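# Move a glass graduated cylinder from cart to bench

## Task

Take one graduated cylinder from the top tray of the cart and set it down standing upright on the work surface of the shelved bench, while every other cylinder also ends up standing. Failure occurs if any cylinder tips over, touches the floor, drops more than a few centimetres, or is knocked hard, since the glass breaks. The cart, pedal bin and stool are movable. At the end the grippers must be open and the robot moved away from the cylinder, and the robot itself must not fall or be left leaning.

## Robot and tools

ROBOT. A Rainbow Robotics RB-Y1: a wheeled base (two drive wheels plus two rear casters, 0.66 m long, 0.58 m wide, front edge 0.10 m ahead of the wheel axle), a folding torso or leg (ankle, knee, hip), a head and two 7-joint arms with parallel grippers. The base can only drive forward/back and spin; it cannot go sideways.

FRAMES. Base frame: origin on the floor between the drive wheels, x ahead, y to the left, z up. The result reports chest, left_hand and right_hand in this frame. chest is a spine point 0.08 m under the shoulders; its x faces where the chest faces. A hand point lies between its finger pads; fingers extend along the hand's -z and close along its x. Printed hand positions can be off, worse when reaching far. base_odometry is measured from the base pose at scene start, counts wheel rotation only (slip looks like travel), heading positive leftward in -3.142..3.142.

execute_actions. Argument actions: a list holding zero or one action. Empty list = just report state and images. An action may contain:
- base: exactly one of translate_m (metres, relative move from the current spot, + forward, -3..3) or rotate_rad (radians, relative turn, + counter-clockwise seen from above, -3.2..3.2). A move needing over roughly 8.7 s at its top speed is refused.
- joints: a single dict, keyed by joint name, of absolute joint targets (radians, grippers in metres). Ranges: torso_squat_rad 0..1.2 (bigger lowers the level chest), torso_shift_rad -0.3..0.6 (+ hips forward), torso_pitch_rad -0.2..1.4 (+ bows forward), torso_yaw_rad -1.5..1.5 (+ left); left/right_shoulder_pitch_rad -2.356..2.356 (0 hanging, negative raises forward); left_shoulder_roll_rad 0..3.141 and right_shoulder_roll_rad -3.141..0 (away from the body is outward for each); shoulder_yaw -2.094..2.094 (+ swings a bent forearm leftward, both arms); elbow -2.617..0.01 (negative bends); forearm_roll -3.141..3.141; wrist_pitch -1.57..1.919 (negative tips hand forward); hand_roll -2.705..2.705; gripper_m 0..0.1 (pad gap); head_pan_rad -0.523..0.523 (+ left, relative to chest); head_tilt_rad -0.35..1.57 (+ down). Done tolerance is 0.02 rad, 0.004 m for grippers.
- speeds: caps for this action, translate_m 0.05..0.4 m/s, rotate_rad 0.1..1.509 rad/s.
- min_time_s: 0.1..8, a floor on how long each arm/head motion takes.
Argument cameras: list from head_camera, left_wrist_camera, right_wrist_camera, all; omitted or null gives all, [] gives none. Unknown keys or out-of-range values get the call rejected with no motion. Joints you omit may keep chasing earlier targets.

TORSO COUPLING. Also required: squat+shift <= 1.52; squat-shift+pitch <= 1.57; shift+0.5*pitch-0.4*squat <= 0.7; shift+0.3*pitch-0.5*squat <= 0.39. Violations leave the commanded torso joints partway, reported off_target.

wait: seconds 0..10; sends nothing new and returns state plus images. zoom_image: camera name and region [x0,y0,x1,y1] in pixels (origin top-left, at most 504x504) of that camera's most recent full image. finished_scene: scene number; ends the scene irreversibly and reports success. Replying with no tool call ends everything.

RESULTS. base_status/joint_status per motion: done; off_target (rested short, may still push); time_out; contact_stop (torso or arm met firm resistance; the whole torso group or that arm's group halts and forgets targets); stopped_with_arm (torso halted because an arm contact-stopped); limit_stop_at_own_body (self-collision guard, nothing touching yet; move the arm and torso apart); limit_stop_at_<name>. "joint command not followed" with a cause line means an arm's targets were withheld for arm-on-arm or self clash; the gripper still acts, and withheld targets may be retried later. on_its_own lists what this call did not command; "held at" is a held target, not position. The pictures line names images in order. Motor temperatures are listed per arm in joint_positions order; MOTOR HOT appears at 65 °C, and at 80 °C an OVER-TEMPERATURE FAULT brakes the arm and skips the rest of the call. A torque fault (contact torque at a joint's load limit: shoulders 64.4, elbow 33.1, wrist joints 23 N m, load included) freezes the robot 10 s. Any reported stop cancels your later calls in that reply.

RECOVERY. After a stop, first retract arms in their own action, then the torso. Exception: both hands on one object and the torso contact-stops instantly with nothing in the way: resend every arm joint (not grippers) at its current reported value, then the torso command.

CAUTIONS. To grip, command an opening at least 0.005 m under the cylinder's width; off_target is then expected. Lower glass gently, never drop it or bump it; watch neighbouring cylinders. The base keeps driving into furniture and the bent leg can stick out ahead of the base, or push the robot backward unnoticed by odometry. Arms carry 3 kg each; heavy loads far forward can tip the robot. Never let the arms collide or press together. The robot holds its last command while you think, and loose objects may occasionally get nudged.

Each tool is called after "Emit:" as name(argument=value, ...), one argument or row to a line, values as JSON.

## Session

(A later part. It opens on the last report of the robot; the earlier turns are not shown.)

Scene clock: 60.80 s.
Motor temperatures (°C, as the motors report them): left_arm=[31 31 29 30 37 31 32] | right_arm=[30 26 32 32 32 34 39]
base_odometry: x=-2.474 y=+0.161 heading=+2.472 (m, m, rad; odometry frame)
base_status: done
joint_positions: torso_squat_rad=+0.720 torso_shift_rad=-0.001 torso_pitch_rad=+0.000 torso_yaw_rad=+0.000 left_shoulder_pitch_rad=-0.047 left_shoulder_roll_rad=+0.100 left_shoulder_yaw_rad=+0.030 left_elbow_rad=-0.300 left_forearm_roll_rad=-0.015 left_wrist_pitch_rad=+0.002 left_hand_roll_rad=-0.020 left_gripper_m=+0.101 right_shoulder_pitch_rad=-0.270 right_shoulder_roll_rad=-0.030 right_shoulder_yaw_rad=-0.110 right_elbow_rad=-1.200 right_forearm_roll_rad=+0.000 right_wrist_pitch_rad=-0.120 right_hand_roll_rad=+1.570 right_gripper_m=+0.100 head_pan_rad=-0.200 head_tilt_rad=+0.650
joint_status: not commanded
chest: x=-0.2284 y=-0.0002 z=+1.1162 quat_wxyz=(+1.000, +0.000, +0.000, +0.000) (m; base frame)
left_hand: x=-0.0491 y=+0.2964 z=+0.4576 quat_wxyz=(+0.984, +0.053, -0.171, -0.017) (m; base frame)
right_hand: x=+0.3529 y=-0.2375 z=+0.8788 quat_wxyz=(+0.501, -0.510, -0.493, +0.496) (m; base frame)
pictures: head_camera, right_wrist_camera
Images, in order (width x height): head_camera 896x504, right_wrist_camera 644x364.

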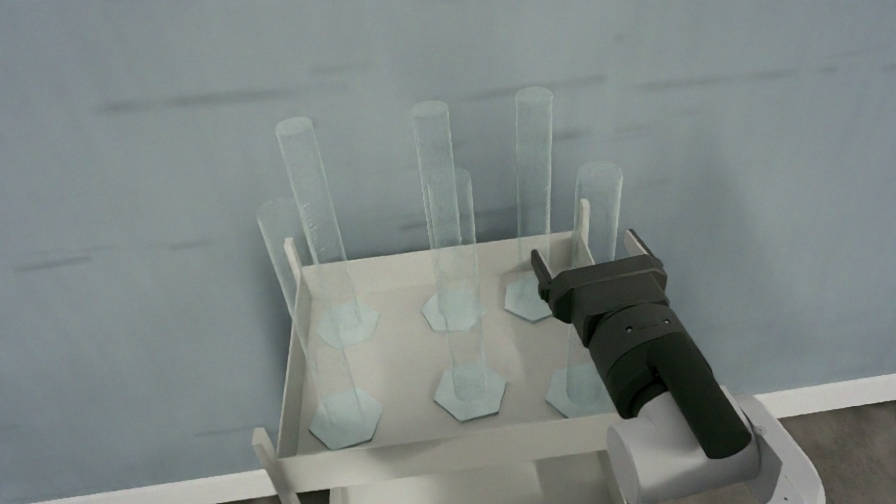

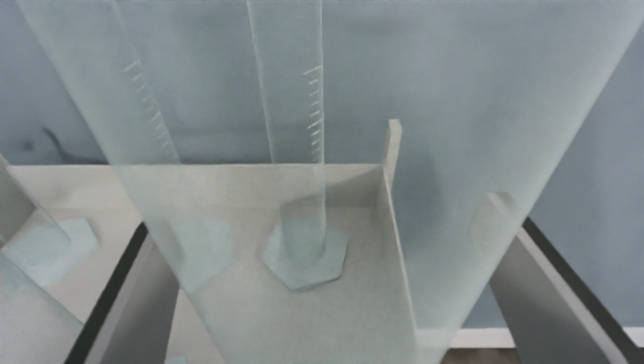

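Emit:
execute_actions(
  actions=[
    {"joints": {"right_gripper_m": 0.033}, "min_time_s": 1.5},
  ],
  cameras=["head_camera", "right_wrist_camera"],
)

action 0: "min_time_s" has no arm or head joint beside it: it slows only arm and head motions. Command such a joint too, or leave it out

Emit:
execute_actions(
  actions=[
    {"joints": {"right_gripper_m": 0.033}},
  ],
  cameras=["head_camera", "right_wrist_camera"],
)

Scene clock: 62.53 s.
Motor temperatures (°C, as the motors report them): left_arm=[31 31 29 30 37 31 32] | right_arm=[30 26 32 32 32 34 39]
base_odometry: x=-2.474 y=+0.161 heading=+2.472 (m, m, rad; odometry frame)
base_status: not commanded
joint_positions: torso_squat_rad=+0.720 torso_shift_rad=-0.001 torso_pitch_rad=+0.000 torso_yaw_rad=+0.000 left_shoulder_pitch_rad=-0.047 left_shoulder_roll_rad=+0.100 left_shoulder_yaw_rad=+0.030 left_elbow_rad=-0.300 left_forearm_roll_rad=-0.015 left_wrist_pitch_rad=+0.002 left_hand_roll_rad=-0.020 left_gripper_m=+0.101 right_shoulder_pitch_rad=-0.270 right_shoulder_roll_rad=-0.030 right_shoulder_yaw_rad=-0.110 right_elbow_rad=-1.200 right_forearm_roll_rad=+0.000 right_wrist_pitch_rad=-0.120 right_hand_roll_rad=+1.570 right_gripper_m=+0.043 head_pan_rad=-0.200 head_tilt_rad=+0.650
joint_status: right_gripper_m off_target (ended at +0.043, target +0.033)
chest: x=-0.2284 y=-0.0002 z=+1.1162 quat_wxyz=(+1.000, +0.000, +0.000, +0.000) (m; base frame)
left_hand: x=-0.0491 y=+0.2964 z=+0.4576 quat_wxyz=(+0.984, +0.053, -0.171, -0.017) (m; base frame)
right_hand: x=+0.3529 y=-0.2375 z=+0.8787 quat_wxyz=(+0.501, -0.510, -0.493, +0.496) (m; base frame)
pictures: head_camera, right_wrist_camera
Images, in order (width x height): head_camera 896x504, right_wrist_camera 644x364.

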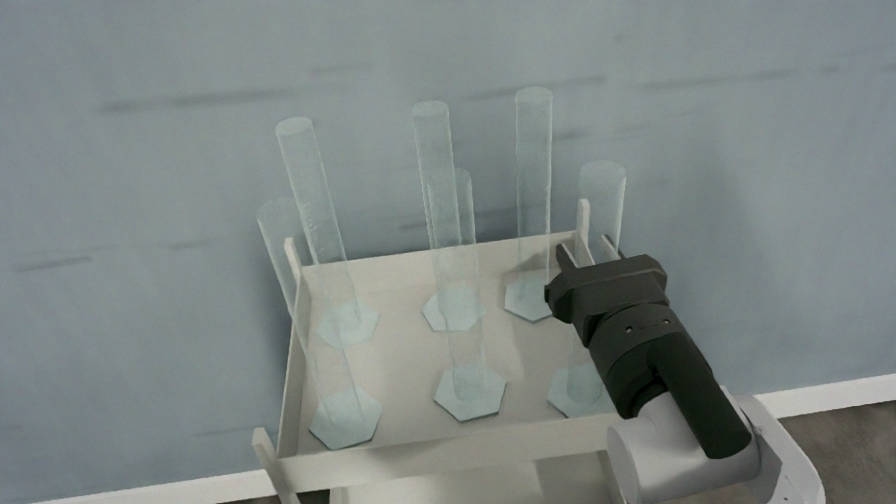

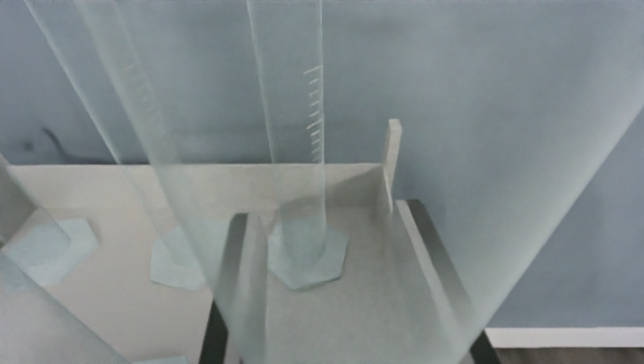

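Emit:
execute_actions(
  actions=[
    {"joints": {"torso_squat_rad": 0.15, "head_tilt_rad": 0.6}},
  ],
  cameras=["head_camera", "right_wrist_camera"],
)

Scene clock: 65.47 s.
Motor temperatures (°C, as the motors report them): left_arm=[31 31 29 30 37 31 32] | right_arm=[30 26 32 32 32 34 39]
base_odometry: x=-2.474 y=+0.161 heading=+2.472 (m, m, rad; odometry frame)
base_status: not commanded
joint_positions: torso_squat_rad=+0.150 torso_shift_rad=-0.001 torso_pitch_rad=+0.000 torso_yaw_rad=+0.000 left_shoulder_pitch_rad=-0.047 left_shoulder_roll_rad=+0.100 left_shoulder_yaw_rad=+0.030 left_elbow_rad=-0.300 left_forearm_roll_rad=-0.015 left_wrist_pitch_rad=+0.002 left_hand_roll_rad=-0.020 left_gripper_m=+0.101 right_shoulder_pitch_rad=-0.270 right_shoulder_roll_rad=-0.030 right_shoulder_yaw_rad=-0.110 right_elbow_rad=-1.200 right_forearm_roll_rad=+0.000 right_wrist_pitch_rad=-0.120 right_hand_roll_rad=+1.570 right_gripper_m=+0.043 head_pan_rad=-0.200 head_tilt_rad=+0.600
joint_status: all done
chest: x=-0.2284 y=-0.0003 z=+1.2821 quat_wxyz=(+1.000, +0.000, +0.000, +0.000) (m; base frame)
left_hand: x=-0.0493 y=+0.2963 z=+0.6235 quat_wxyz=(+0.984, +0.053, -0.171, -0.017) (m; base frame)
right_hand: x=+0.3528 y=-0.2376 z=+1.0444 quat_wxyz=(+0.501, -0.510, -0.493, +0.496) (m; base frame)
pictures: head_camera, right_wrist_camera
Images, in order (width x height): head_camera 896x504, right_wrist_camera 644x364.

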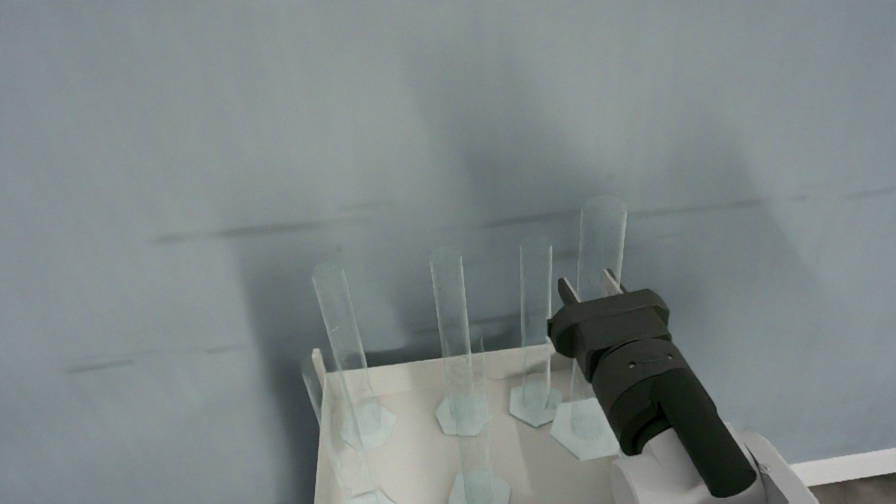

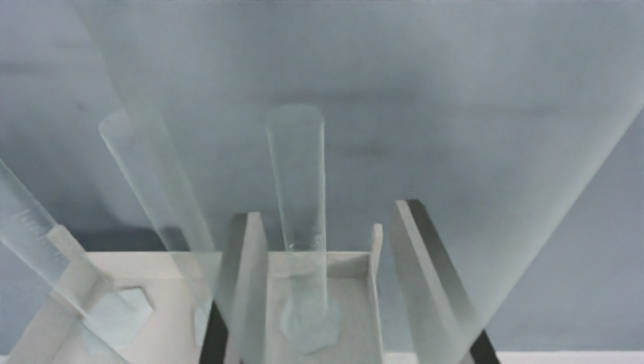

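Emit:
execute_actions(
  actions=[
    {"base": {"translate_m": -0.5}, "speeds": {"translate_m": 0.2}},
  ],
  cameras=["head_camera"],
)

Emit:
execute_actions(
  actions=[
    {"base": {"rotate_rad": -2.08}, "speeds": {"rotate_rad": 0.8}, "joints": {"head_pan_rad": 0.0, "head_tilt_rad": 0.35}},
  ],
  cameras=["head_camera"],
)

Scene clock: 69.87 s.
Motor temperatures (°C, as the motors report them): left_arm=[31 31 29 30 37 31 32] | right_arm=[30 26 32 32 32 34 39]
base_odometry: x=-2.082 y=-0.150 heading=+2.470 (m, m, rad; odometry frame)
base_status: done
joint_positions: torso_squat_rad=+0.150 torso_shift_rad=-0.001 torso_pitch_rad=+0.000 torso_yaw_rad=+0.000 left_shoulder_pitch_rad=-0.047 left_shoulder_roll_rad=+0.100 left_shoulder_yaw_rad=+0.030 left_elbow_rad=-0.300 left_forearm_roll_rad=-0.015 left_wrist_pitch_rad=+0.002 left_hand_roll_rad=-0.020 left_gripper_m=+0.101 right_shoulder_pitch_rad=-0.270 right_shoulder_roll_rad=-0.030 right_shoulder_yaw_rad=-0.110 right_elbow_rad=-1.200 right_forearm_roll_rad=+0.000 right_wrist_pitch_rad=-0.120 right_hand_roll_rad=+1.570 right_gripper_m=+0.043 head_pan_rad=-0.200 head_tilt_rad=+0.600
joint_status: not commanded
chest: x=-0.2285 y=-0.0003 z=+1.2821 quat_wxyz=(+1.000, +0.000, +0.000, +0.000) (m; base frame)
left_hand: x=-0.0493 y=+0.2963 z=+0.6235 quat_wxyz=(+0.984, +0.053, -0.171, -0.017) (m; base frame)
right_hand: x=+0.3527 y=-0.2376 z=+1.0444 quat_wxyz=(+0.501, -0.510, -0.493, +0.496) (m; base frame)
pictures: head_camera
Images, in order (width x height): head_camera 896x504.

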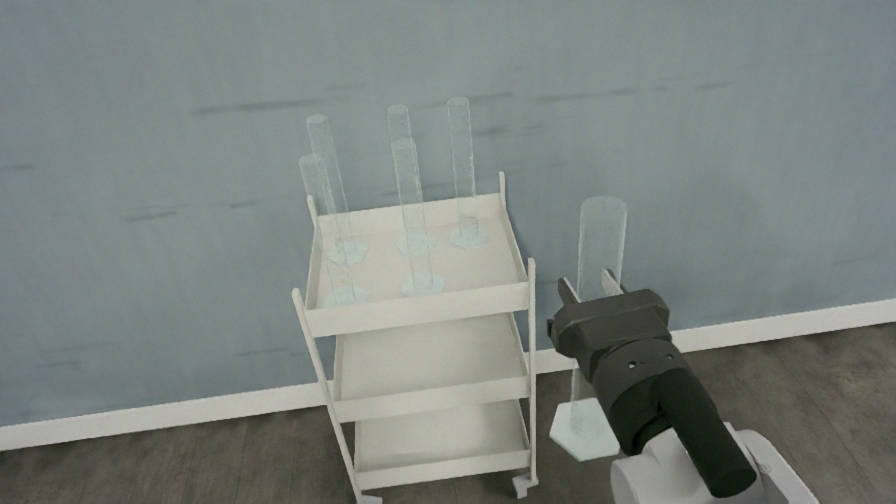

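Scene clock: 74.40 s.
Motor temperatures (°C, as the motors report them): left_arm=[31 31 29 30 37 31 32] | right_arm=[30 26 32 32 32 34 39]
base_odometry: x=-2.082 y=-0.150 heading=+0.391 (m, m, rad; odometry frame)
base_status: done
joint_positions: torso_squat_rad=+0.150 torso_shift_rad=-0.001 torso_pitch_rad=+0.000 torso_yaw_rad=+0.000 left_shoulder_pitch_rad=-0.047 left_shoulder_roll_rad=+0.100 left_shoulder_yaw_rad=+0.030 left_elbow_rad=-0.300 left_forearm_roll_rad=-0.015 left_wrist_pitch_rad=+0.002 left_hand_roll_rad=-0.020 left_gripper_m=+0.101 right_shoulder_pitch_rad=-0.270 right_shoulder_roll_rad=-0.030 right_shoulder_yaw_rad=-0.110 right_elbow_rad=-1.200 right_forearm_roll_rad=+0.000 right_wrist_pitch_rad=-0.120 right_hand_roll_rad=+1.570 right_gripper_m=+0.043 head_pan_rad=+0.000 head_tilt_rad=+0.350
joint_status: all done
chest: x=-0.2285 y=-0.0003 z=+1.2821 quat_wxyz=(+1.000, +0.000, +0.000, +0.000) (m; base frame)
left_hand: x=-0.0493 y=+0.2963 z=+0.6235 quat_wxyz=(+0.984, +0.053, -0.171, -0.017) (m; base frame)
right_hand: x=+0.3527 y=-0.2376 z=+1.0444 quat_wxyz=(+0.501, -0.510, -0.493, +0.496) (m; base frame)
pictures: head_camera
Images, in order (width x height): head_camera 896x504.

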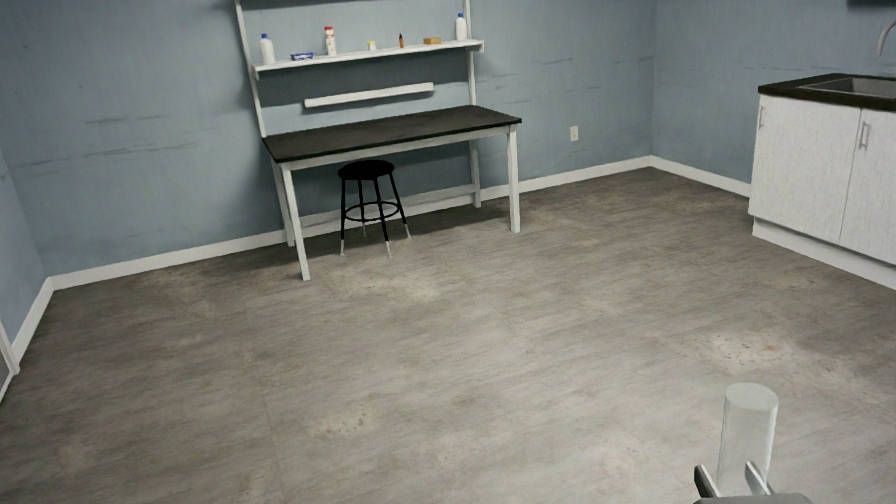

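Emit:
execute_actions(
  actions=[
    {"base": {"rotate_rad": -0.2}, "speeds": {"rotate_rad": 0.6}},
  ],
  cameras=[],
)

Emit:
execute_actions(
  actions=[
    {"base": {"translate_m": 2.4}, "speeds": {"translate_m": 0.35}, "joints": {"head_pan_rad": 0.45, "head_tilt_rad": 0.4}},
  ],
  cameras=["head_camera"],
)

Scene clock: 77.73 s.
Motor temperatures (°C, as the motors report them): left_arm=[31 31 29 30 37 31 32] | right_arm=[30 26 32 32 32 34 39]
base_odometry: x=-2.082 y=-0.150 heading=+0.191 (m, m, rad; odometry frame)
base_status: done
joint_positions: torso_squat_rad=+0.150 torso_shift_rad=-0.001 torso_pitch_rad=+0.000 torso_yaw_rad=+0.000 left_shoulder_pitch_rad=-0.047 left_shoulder_roll_rad=+0.100 left_shoulder_yaw_rad=+0.030 left_elbow_rad=-0.300 left_forearm_roll_rad=-0.015 left_wrist_pitch_rad=+0.002 left_hand_roll_rad=-0.020 left_gripper_m=+0.101 right_shoulder_pitch_rad=-0.270 right_shoulder_roll_rad=-0.030 right_shoulder_yaw_rad=-0.110 right_elbow_rad=-1.200 right_forearm_roll_rad=+0.000 right_wrist_pitch_rad=-0.120 right_hand_roll_rad=+1.570 right_gripper_m=+0.043 head_pan_rad=+0.000 head_tilt_rad=+0.350
joint_status: not commanded
chest: x=-0.2285 y=-0.0003 z=+1.2821 quat_wxyz=(+1.000, +0.000, +0.000, +0.000) (m; base frame)
left_hand: x=-0.0493 y=+0.2963 z=+0.6235 quat_wxyz=(+0.984, +0.053, -0.171, -0.017) (m; base frame)
right_hand: x=+0.3527 y=-0.2376 z=+1.0444 quat_wxyz=(+0.501, -0.510, -0.493, +0.496) (m; base frame)
pictures: none
No camera images: the call's "cameras" was empty. Leave "cameras" out to get every camera's image.

Scene clock: 85.83 s.
Motor temperatures (°C, as the motors report them): left_arm=[31 31 29 30 37 31 32] | right_arm=[30 26 32 32 32 34 39]
base_odometry: x=+0.274 y=+0.305 heading=+0.190 (m, m, rad; odometry frame)
base_status: done
joint_positions: torso_squat_rad=+0.150 torso_shift_rad=-0.001 torso_pitch_rad=+0.000 torso_yaw_rad=+0.000 left_shoulder_pitch_rad=-0.047 left_shoulder_roll_rad=+0.100 left_shoulder_yaw_rad=+0.030 left_elbow_rad=-0.300 left_forearm_roll_rad=-0.015 left_wrist_pitch_rad=+0.002 left_hand_roll_rad=-0.020 left_gripper_m=+0.101 right_shoulder_pitch_rad=-0.270 right_shoulder_roll_rad=-0.030 right_shoulder_yaw_rad=-0.110 right_elbow_rad=-1.200 right_forearm_roll_rad=+0.000 right_wrist_pitch_rad=-0.120 right_hand_roll_rad=+1.570 right_gripper_m=+0.043 head_pan_rad=+0.450 head_tilt_rad=+0.400
joint_status: all done
chest: x=-0.2284 y=-0.0003 z=+1.2821 quat_wxyz=(+1.000, +0.000, +0.000, +0.000) (m; base frame)
left_hand: x=-0.0492 y=+0.2963 z=+0.6235 quat_wxyz=(+0.984, +0.053, -0.171, -0.017) (m; base frame)
right_hand: x=+0.3527 y=-0.2376 z=+1.0443 quat_wxyz=(+0.501, -0.510, -0.493, +0.496) (m; base frame)
pictures: head_camera
Images, in order (width x height): head_camera 896x504.

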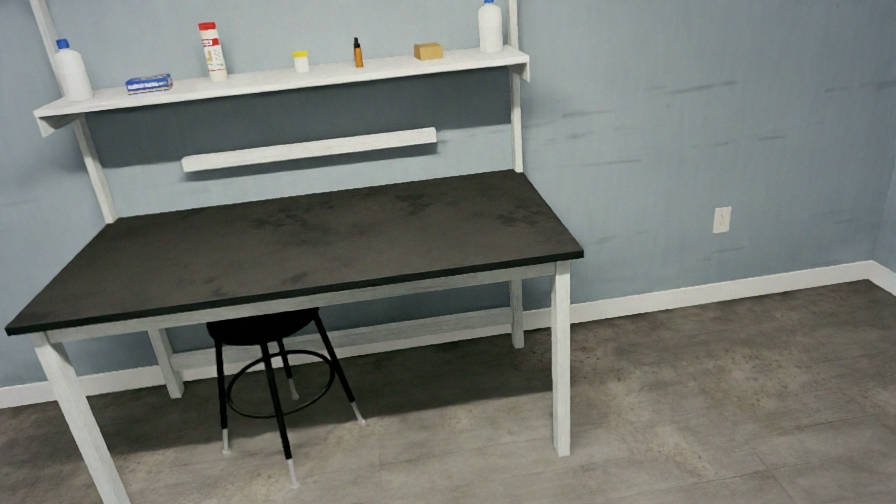

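Emit:
execute_actions(
  actions=[
    {"base": {"rotate_rad": 0.75}, "speeds": {"rotate_rad": 0.7}, "joints": {"head_pan_rad": -0.1, "head_tilt_rad": 0.5}},
  ],
  cameras=["head_camera"],
)

Emit:
execute_actions(
  actions=[
    {"base": {"translate_m": 0.8}, "speeds": {"translate_m": 0.3}, "joints": {"head_pan_rad": -0.2, "head_tilt_rad": 0.65}},
  ],
  cameras=["head_camera", "right_wrist_camera"],
)

Scene clock: 89.60 s.
Motor temperatures (°C, as the motors report them): left_arm=[31 31 29 30 37 31 32] | right_arm=[30 26 32 32 32 34 39]
base_odometry: x=+0.274 y=+0.305 heading=+0.940 (m, m, rad; odometry frame)
base_status: done
joint_positions: torso_squat_rad=+0.150 torso_shift_rad=-0.001 torso_pitch_rad=+0.000 torso_yaw_rad=+0.000 left_shoulder_pitch_rad=-0.047 left_shoulder_roll_rad=+0.100 left_shoulder_yaw_rad=+0.030 left_elbow_rad=-0.300 left_forearm_roll_rad=-0.015 left_wrist_pitch_rad=+0.002 left_hand_roll_rad=-0.020 left_gripper_m=+0.101 right_shoulder_pitch_rad=-0.270 right_shoulder_roll_rad=-0.030 right_shoulder_yaw_rad=-0.110 right_elbow_rad=-1.200 right_forearm_roll_rad=+0.000 right_wrist_pitch_rad=-0.120 right_hand_roll_rad=+1.570 right_gripper_m=+0.043 head_pan_rad=-0.100 head_tilt_rad=+0.500
joint_status: all done
chest: x=-0.2284 y=-0.0004 z=+1.2821 quat_wxyz=(+1.000, +0.000, +0.000, +0.000) (m; base frame)
left_hand: x=-0.0492 y=+0.2963 z=+0.6235 quat_wxyz=(+0.984, +0.053, -0.171, -0.017) (m; base frame)
right_hand: x=+0.3527 y=-0.2377 z=+1.0443 quat_wxyz=(+0.501, -0.510, -0.493, +0.496) (m; base frame)
pictures: head_camera
Images, in order (width x height): head_camera 896x504.

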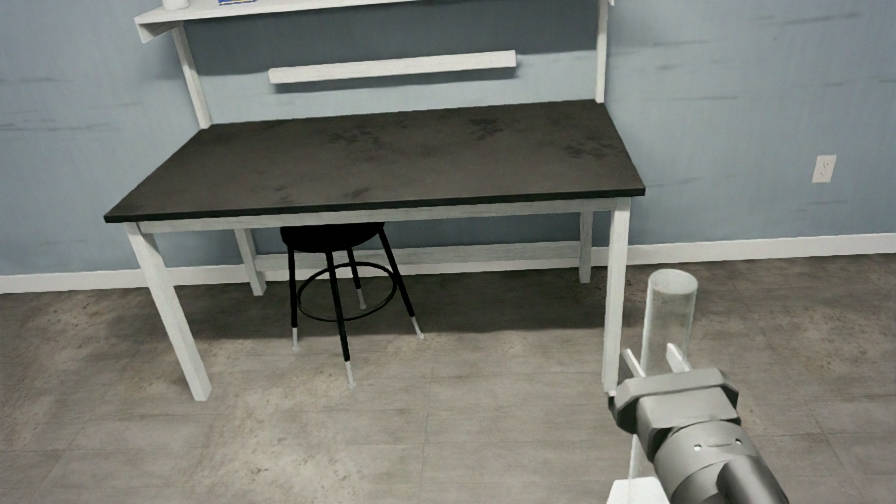

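Scene clock: 93.57 s.
Motor temperatures (°C, as the motors report them): left_arm=[31 31 29 30 37 31 32] | right_arm=[30 26 32 32 32 34 39]
base_odometry: x=+0.746 y=+0.951 heading=+0.941 (m, m, rad; odometry frame)
base_status: done
joint_positions: torso_squat_rad=+0.150 torso_shift_rad=-0.001 torso_pitch_rad=+0.000 torso_yaw_rad=+0.000 left_shoulder_pitch_rad=-0.047 left_shoulder_roll_rad=+0.100 left_shoulder_yaw_rad=+0.030 left_elbow_rad=-0.300 left_forearm_roll_rad=-0.015 left_wrist_pitch_rad=+0.002 left_hand_roll_rad=-0.020 left_gripper_m=+0.101 right_shoulder_pitch_rad=-0.270 right_shoulder_roll_rad=-0.030 right_shoulder_yaw_rad=-0.110 right_elbow_rad=-1.200 right_forearm_roll_rad=+0.000 right_wrist_pitch_rad=-0.120 right_hand_roll_rad=+1.570 right_gripper_m=+0.043 head_pan_rad=-0.200 head_tilt_rad=+0.650
joint_status: all done
chest: x=-0.2284 y=-0.0004 z=+1.2821 quat_wxyz=(+1.000, +0.000, +0.000, +0.000) (m; base frame)
left_hand: x=-0.0492 y=+0.2963 z=+0.6235 quat_wxyz=(+0.984, +0.053, -0.171, -0.017) (m; base frame)
right_hand: x=+0.3527 y=-0.2377 z=+1.0443 quat_wxyz=(+0.501, -0.510, -0.493, +0.496) (m; base frame)
pictures: head_camera, right_wrist_camera
Images, in order (width x height): head_camera 896x504, right_wrist_camera 644x364.

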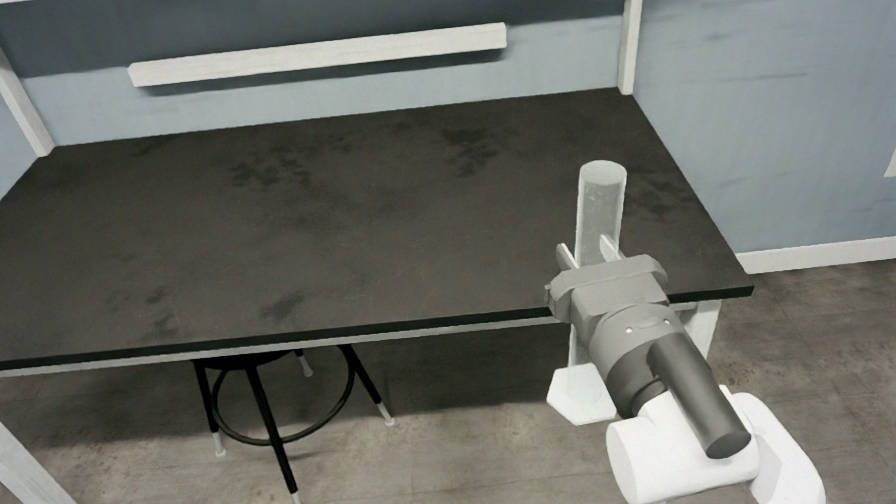

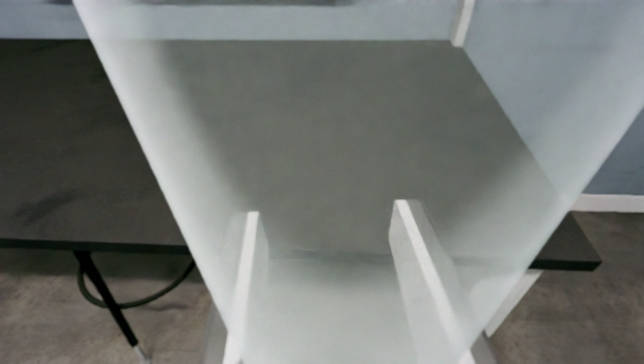

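Emit:
execute_actions(
  actions=[
    {"joints": {"right_shoulder_pitch_rad": -0.39, "right_wrist_pitch_rad": -0.007, "torso_squat_rad": 0.05}, "min_time_s": 1.5},
  ],
  cameras=["head_camera"],
)

Scene clock: 96.53 s.
Motor temperatures (°C, as the motors report them): left_arm=[31 31 29 30 37 31 32] | right_arm=[30 26 32 32 32 34 39]
base_odometry: x=+0.746 y=+0.951 heading=+0.941 (m, m, rad; odometry frame)
base_status: not commanded
joint_positions: torso_squat_rad=+0.050 torso_shift_rad=-0.001 torso_pitch_rad=+0.000 torso_yaw_rad=+0.000 left_shoulder_pitch_rad=-0.047 left_shoulder_roll_rad=+0.100 left_shoulder_yaw_rad=+0.030 left_elbow_rad=-0.300 left_forearm_roll_rad=-0.015 left_wrist_pitch_rad=+0.002 left_hand_roll_rad=-0.020 left_gripper_m=+0.101 right_shoulder_pitch_rad=-0.390 right_shoulder_roll_rad=-0.030 right_shoulder_yaw_rad=-0.110 right_elbow_rad=-1.200 right_forearm_roll_rad=+0.000 right_wrist_pitch_rad=-0.007 right_hand_roll_rad=+1.570 right_gripper_m=+0.043 head_pan_rad=-0.200 head_tilt_rad=+0.650
joint_status: all done
chest: x=-0.2284 y=-0.0004 z=+1.2891 quat_wxyz=(+1.000, +0.000, +0.000, +0.000) (m; base frame)
left_hand: x=-0.0492 y=+0.2963 z=+0.6305 quat_wxyz=(+0.984, +0.053, -0.171, -0.017) (m; base frame)
right_hand: x=+0.3865 y=-0.2135 z=+1.0925 quat_wxyz=(+0.491, -0.500, -0.503, +0.506) (m; base frame)
pictures: head_camera
Images, in order (width x height): head_camera 896x504.

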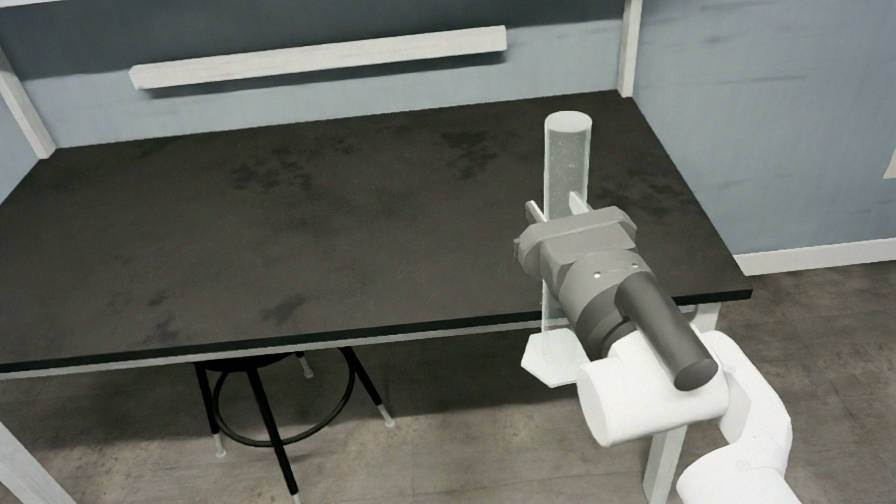

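Emit:
execute_actions(
  actions=[
    {"base": {"translate_m": 0.3}, "speeds": {"translate_m": 0.12}, "joints": {"head_tilt_rad": 0.75}},
  ],
  cameras=["head_camera", "right_wrist_camera"],
)

Scene clock: 100.27 s.
Motor temperatures (°C, as the motors report them): left_arm=[31 31 29 30 37 31 32] | right_arm=[30 26 32 32 32 34 39]
base_odometry: x=+0.922 y=+1.194 heading=+0.942 (m, m, rad; odometry frame)
base_status: done
joint_positions: torso_squat_rad=+0.050 torso_shift_rad=-0.001 torso_pitch_rad=+0.000 torso_yaw_rad=+0.000 left_shoulder_pitch_rad=-0.047 left_shoulder_roll_rad=+0.100 left_shoulder_yaw_rad=+0.030 left_elbow_rad=-0.300 left_forearm_roll_rad=-0.015 left_wrist_pitch_rad=+0.002 left_hand_roll_rad=-0.020 left_gripper_m=+0.101 right_shoulder_pitch_rad=-0.390 right_shoulder_roll_rad=-0.030 right_shoulder_yaw_rad=-0.110 right_elbow_rad=-1.200 right_forearm_roll_rad=+0.000 right_wrist_pitch_rad=-0.007 right_hand_roll_rad=+1.570 right_gripper_m=+0.043 head_pan_rad=-0.200 head_tilt_rad=+0.750
joint_status: all done
chest: x=-0.2285 y=-0.0004 z=+1.2891 quat_wxyz=(+1.000, +0.000, +0.000, +0.000) (m; base frame)
left_hand: x=-0.0492 y=+0.2963 z=+0.6305 quat_wxyz=(+0.984, +0.053, -0.171, -0.017) (m; base frame)
right_hand: x=+0.3866 y=-0.2135 z=+1.0927 quat_wxyz=(+0.491, -0.500, -0.503, +0.506) (m; base frame)
pictures: head_camera, right_wrist_camera
Images, in order (width x height): head_camera 896x504, right_wrist_camera 644x364.

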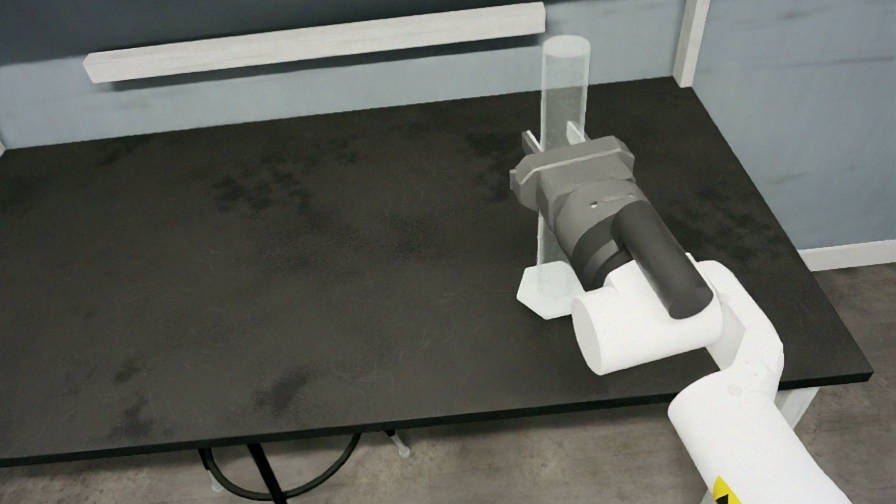

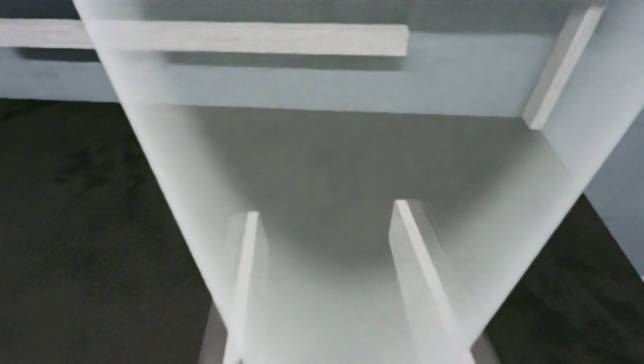

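Emit:
execute_actions(
  actions=[
    {"base": {"translate_m": 0.08}, "speeds": {"translate_m": 0.08}},
  ],
  cameras=["head_camera"],
)

Scene clock: 102.10 s.
Motor temperatures (°C, as the motors report them): left_arm=[31 31 29 30 37 31 32] | right_arm=[30 26 32 32 32 34 39]
base_odometry: x=+0.969 y=+1.258 heading=+0.942 (m, m, rad; odometry frame)
base_status: done
joint_positions: torso_squat_rad=+0.050 torso_shift_rad=-0.001 torso_pitch_rad=+0.000 torso_yaw_rad=+0.000 left_shoulder_pitch_rad=-0.047 left_shoulder_roll_rad=+0.100 left_shoulder_yaw_rad=+0.030 left_elbow_rad=-0.300 left_forearm_roll_rad=-0.015 left_wrist_pitch_rad=+0.002 left_hand_roll_rad=-0.020 left_gripper_m=+0.101 right_shoulder_pitch_rad=-0.390 right_shoulder_roll_rad=-0.030 right_shoulder_yaw_rad=-0.110 right_elbow_rad=-1.200 right_forearm_roll_rad=+0.000 right_wrist_pitch_rad=-0.007 right_hand_roll_rad=+1.570 right_gripper_m=+0.043 head_pan_rad=-0.200 head_tilt_rad=+0.750
joint_status: not commanded
chest: x=-0.2284 y=-0.0004 z=+1.2891 quat_wxyz=(+1.000, +0.000, +0.000, +0.000) (m; base frame)
left_hand: x=-0.0492 y=+0.2963 z=+0.6305 quat_wxyz=(+0.984, +0.053, -0.171, -0.017) (m; base frame)
right_hand: x=+0.3866 y=-0.2134 z=+1.0927 quat_wxyz=(+0.491, -0.500, -0.503, +0.506) (m; base frame)
pictures: head_camera
Images, in order (width x height): head_camera 896x504.

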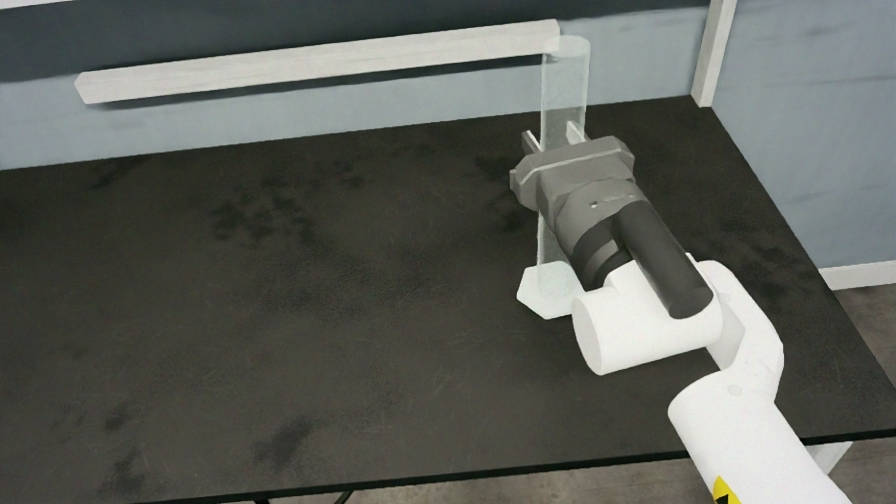

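Emit:
execute_actions(
  actions=[
    {"joints": {"torso_squat_rad": 0.45}},
  ],
  cameras=["head_camera"],
)

Scene clock: 105.87 s.
Motor temperatures (°C, as the motors report them): left_arm=[31 31 29 30 37 31 32] | right_arm=[30 26 32 32 32 34 39]
base_odometry: x=+0.969 y=+1.258 heading=+0.942 (m, m, rad; odometry frame)
base_status: not commanded
joint_positions: torso_squat_rad=+0.450 torso_shift_rad=-0.001 torso_pitch_rad=+0.000 torso_yaw_rad=+0.000 left_shoulder_pitch_rad=-0.047 left_shoulder_roll_rad=+0.100 left_shoulder_yaw_rad=+0.030 left_elbow_rad=-0.300 left_forearm_roll_rad=-0.015 left_wrist_pitch_rad=+0.002 left_hand_roll_rad=-0.020 left_gripper_m=+0.101 right_shoulder_pitch_rad=-0.390 right_shoulder_roll_rad=-0.030 right_shoulder_yaw_rad=-0.110 right_elbow_rad=-1.200 right_forearm_roll_rad=+0.000 right_wrist_pitch_rad=-0.007 right_hand_roll_rad=+1.570 right_gripper_m=+0.043 head_pan_rad=-0.200 head_tilt_rad=+0.750
joint_status: all done
chest: x=-0.2285 y=-0.0003 z=+1.2202 quat_wxyz=(+1.000, +0.000, +0.000, +0.000) (m; base frame)
left_hand: x=-0.0492 y=+0.2963 z=+0.5617 quat_wxyz=(+0.984, +0.053, -0.171, -0.017) (m; base frame)
right_hand: x=+0.3866 y=-0.2134 z=+1.0240 quat_wxyz=(+0.491, -0.500, -0.503, +0.506) (m; base frame)
pictures: head_camera
Images, in order (width x height): head_camera 896x504.

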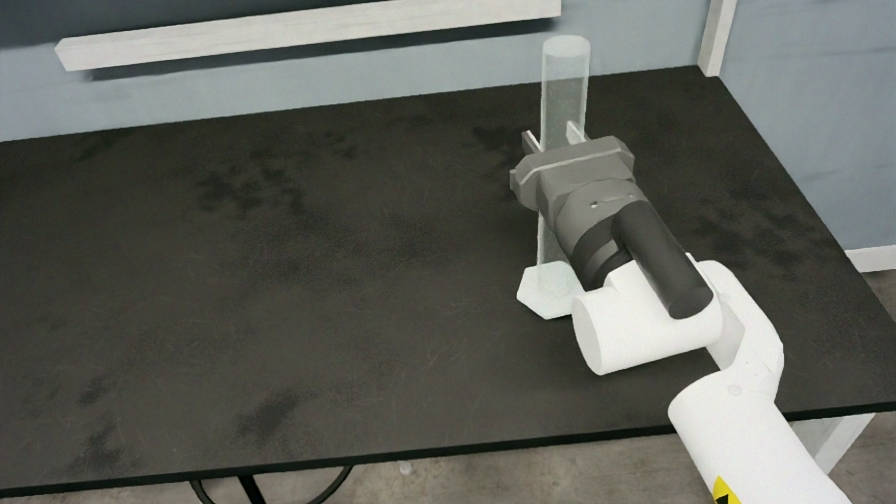

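Emit:
execute_actions(
  actions=[
    {"joints": {"torso_squat_rad": 0.53}},
  ],
  cameras=["head_camera"],
)

Scene clock: 107.50 s.
Motor temperatures (°C, as the motors report them): left_arm=[31 31 29 30 37 31 32] | right_arm=[30 26 32 32 32 34 39]
base_odometry: x=+0.969 y=+1.258 heading=+0.943 (m, m, rad; odometry frame)
base_status: not commanded
joint_positions: torso_squat_rad=+0.530 torso_shift_rad=-0.001 torso_pitch_rad=+0.000 torso_yaw_rad=+0.000 left_shoulder_pitch_rad=-0.047 left_shoulder_roll_rad=+0.100 left_shoulder_yaw_rad=+0.030 left_elbow_rad=-0.300 left_forearm_roll_rad=-0.015 left_wrist_pitch_rad=+0.002 left_hand_roll_rad=-0.020 left_gripper_m=+0.101 right_shoulder_pitch_rad=-0.390 right_shoulder_roll_rad=-0.030 right_shoulder_yaw_rad=-0.110 right_elbow_rad=-1.200 right_forearm_roll_rad=+0.000 right_wrist_pitch_rad=-0.007 right_hand_roll_rad=+1.570 right_gripper_m=+0.043 head_pan_rad=-0.200 head_tilt_rad=+0.750
joint_status: all done
chest: x=-0.2284 y=-0.0003 z=+1.1939 quat_wxyz=(+1.000, +0.000, +0.000, +0.000) (m; base frame)
left_hand: x=-0.0492 y=+0.2964 z=+0.5353 quat_wxyz=(+0.984, +0.053, -0.171, -0.017) (m; base frame)
right_hand: x=+0.3866 y=-0.2134 z=+0.9976 quat_wxyz=(+0.491, -0.500, -0.503, +0.506) (m; base frame)
pictures: head_camera
Images, in order (width x height): head_camera 896x504.

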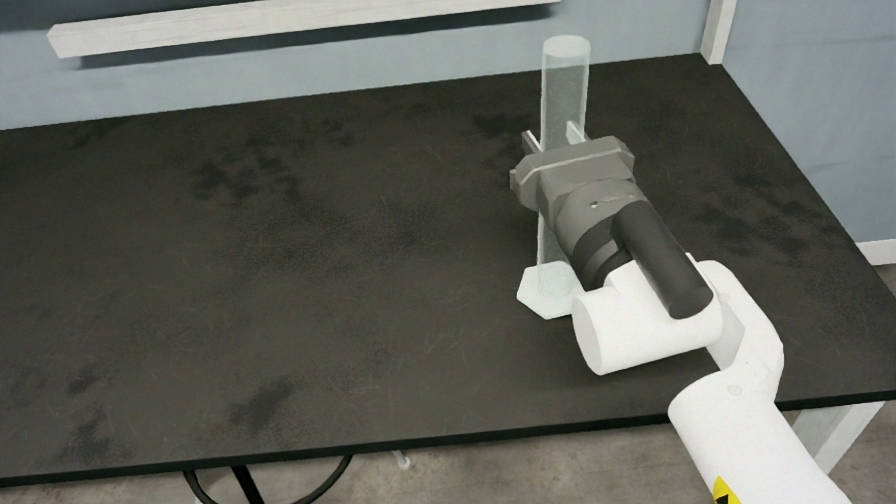

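Emit:
execute_actions(
  actions=[
    {"joints": {"torso_squat_rad": 0.595}},
  ],
  cameras=["head_camera"],
)

Scene clock: 108.70 s.
Motor temperatures (°C, as the motors report them): left_arm=[31 31 29 30 37 31 32] | right_arm=[30 26 32 32 32 34 39]
base_odometry: x=+0.969 y=+1.258 heading=+0.943 (m, m, rad; odometry frame)
base_status: not commanded
joint_positions: torso_squat_rad=+0.595 torso_shift_rad=-0.001 torso_pitch_rad=-0.001 torso_yaw_rad=+0.000 left_shoulder_pitch_rad=-0.047 left_shoulder_roll_rad=+0.100 left_shoulder_yaw_rad=+0.030 left_elbow_rad=-0.300 left_forearm_roll_rad=-0.015 left_wrist_pitch_rad=+0.002 left_hand_roll_rad=-0.020 left_gripper_m=+0.101 right_shoulder_pitch_rad=-0.392 right_shoulder_roll_rad=-0.030 right_shoulder_yaw_rad=-0.110 right_elbow_rad=-1.202 right_forearm_roll_rad=+0.000 right_wrist_pitch_rad=-0.008 right_hand_roll_rad=+1.570 right_gripper_m=+0.043 head_pan_rad=-0.200 head_tilt_rad=+0.750
joint_status: all done
chest: x=-0.2290 y=-0.0002 z=+1.1696 quat_wxyz=(+1.000, +0.000, -0.001, +0.000) (m; base frame)
left_hand: x=-0.0490 y=+0.2963 z=+0.5111 quat_wxyz=(+0.984, +0.053, -0.171, -0.017) (m; base frame)
right_hand: x=+0.3870 y=-0.2128 z=+0.9770 quat_wxyz=(+0.489, -0.502, -0.505, +0.504) (m; base frame)
pictures: head_camera
Images, in order (width x height): head_camera 896x504.

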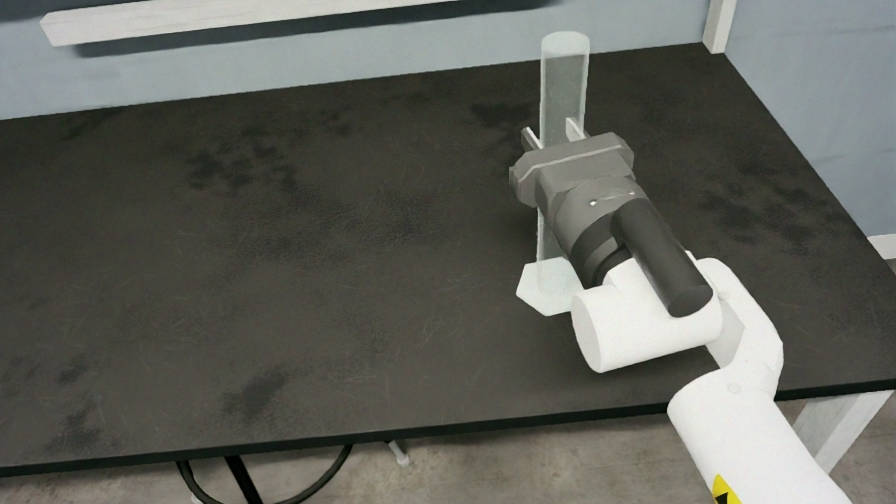

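Emit:
execute_actions(
  actions=[
    {"joints": {"right_gripper_m": 0.1}},
  ],
  cameras=["head_camera", "right_wrist_camera"],
)

Scene clock: 110.03 s.
Motor temperatures (°C, as the motors report them): left_arm=[31 31 29 30 37 31 32] | right_arm=[30 26 32 32 32 34 39]
base_odometry: x=+0.969 y=+1.258 heading=+0.943 (m, m, rad; odometry frame)
base_status: not commanded
joint_positions: torso_squat_rad=+0.595 torso_shift_rad=-0.001 torso_pitch_rad=-0.001 torso_yaw_rad=+0.000 left_shoulder_pitch_rad=-0.047 left_shoulder_roll_rad=+0.100 left_shoulder_yaw_rad=+0.030 left_elbow_rad=-0.300 left_forearm_roll_rad=-0.015 left_wrist_pitch_rad=+0.002 left_hand_roll_rad=-0.020 left_gripper_m=+0.101 right_shoulder_pitch_rad=-0.391 right_shoulder_roll_rad=-0.030 right_shoulder_yaw_rad=-0.110 right_elbow_rad=-1.200 right_forearm_roll_rad=+0.000 right_wrist_pitch_rad=-0.007 right_hand_roll_rad=+1.570 right_gripper_m=+0.100 head_pan_rad=-0.200 head_tilt_rad=+0.750
joint_status: all done
chest: x=-0.2285 y=-0.0002 z=+1.1696 quat_wxyz=(+1.000, +0.000, +0.000, +0.000) (m; base frame)
left_hand: x=-0.0491 y=+0.2963 z=+0.5110 quat_wxyz=(+0.984, +0.053, -0.171, -0.017) (m; base frame)
right_hand: x=+0.3868 y=-0.2132 z=+0.9741 quat_wxyz=(+0.491, -0.500, -0.503, +0.506) (m; base frame)
pictures: head_camera, right_wrist_camera
Images, in order (width x height): head_camera 896x504, right_wrist_camera 644x364.

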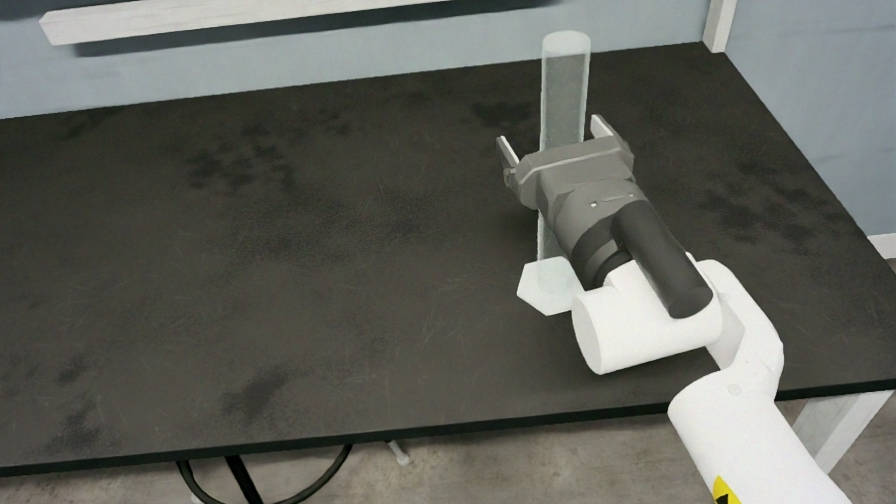

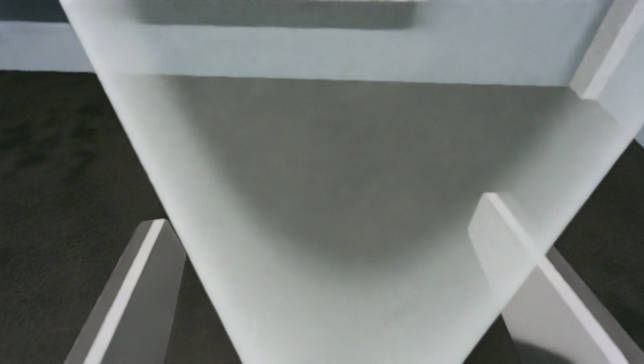

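Released and standing. Now I'll back straight away.

Emit:
execute_actions(
  actions=[
    {"base": {"translate_m": -0.4}, "speeds": {"translate_m": 0.15}, "joints": {"head_tilt_rad": 0.55}},
  ],
  cameras=["head_camera"],
)

Scene clock: 113.83 s.
Motor temperatures (°C, as the motors report them): left_arm=[31 31 29 30 37 31 32] | right_arm=[30 26 32 32 32 34 39]
base_odometry: x=+0.734 y=+0.935 heading=+0.944 (m, m, rad; odometry frame)
base_status: done
joint_positions: torso_squat_rad=+0.595 torso_shift_rad=-0.001 torso_pitch_rad=+0.000 torso_yaw_rad=+0.000 left_shoulder_pitch_rad=-0.047 left_shoulder_roll_rad=+0.100 left_shoulder_yaw_rad=+0.030 left_elbow_rad=-0.300 left_forearm_roll_rad=-0.015 left_wrist_pitch_rad=+0.002 left_hand_roll_rad=-0.020 left_gripper_m=+0.101 right_shoulder_pitch_rad=-0.390 right_shoulder_roll_rad=-0.030 right_shoulder_yaw_rad=-0.110 right_elbow_rad=-1.200 right_forearm_roll_rad=+0.000 right_wrist_pitch_rad=-0.007 right_hand_roll_rad=+1.570 right_gripper_m=+0.100 head_pan_rad=-0.200 head_tilt_rad=+0.550
joint_status: all done
chest: x=-0.2285 y=-0.0003 z=+1.1696 quat_wxyz=(+1.000, +0.000, +0.000, +0.000) (m; base frame)
left_hand: x=-0.0492 y=+0.2964 z=+0.5110 quat_wxyz=(+0.984, +0.053, -0.171, -0.017) (m; base frame)
right_hand: x=+0.3867 y=-0.2133 z=+0.9739 quat_wxyz=(+0.491, -0.500, -0.503, +0.506) (m; base frame)
pictures: head_camera
Images, in order (width x height): head_camera 896x504.

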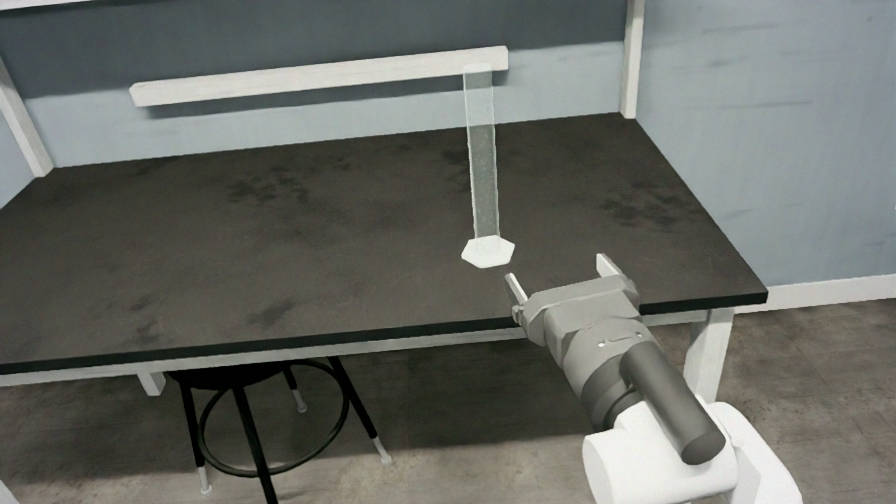

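Emit:
finished_scene(
  scene=1,
)

The scene is finished: the task was done.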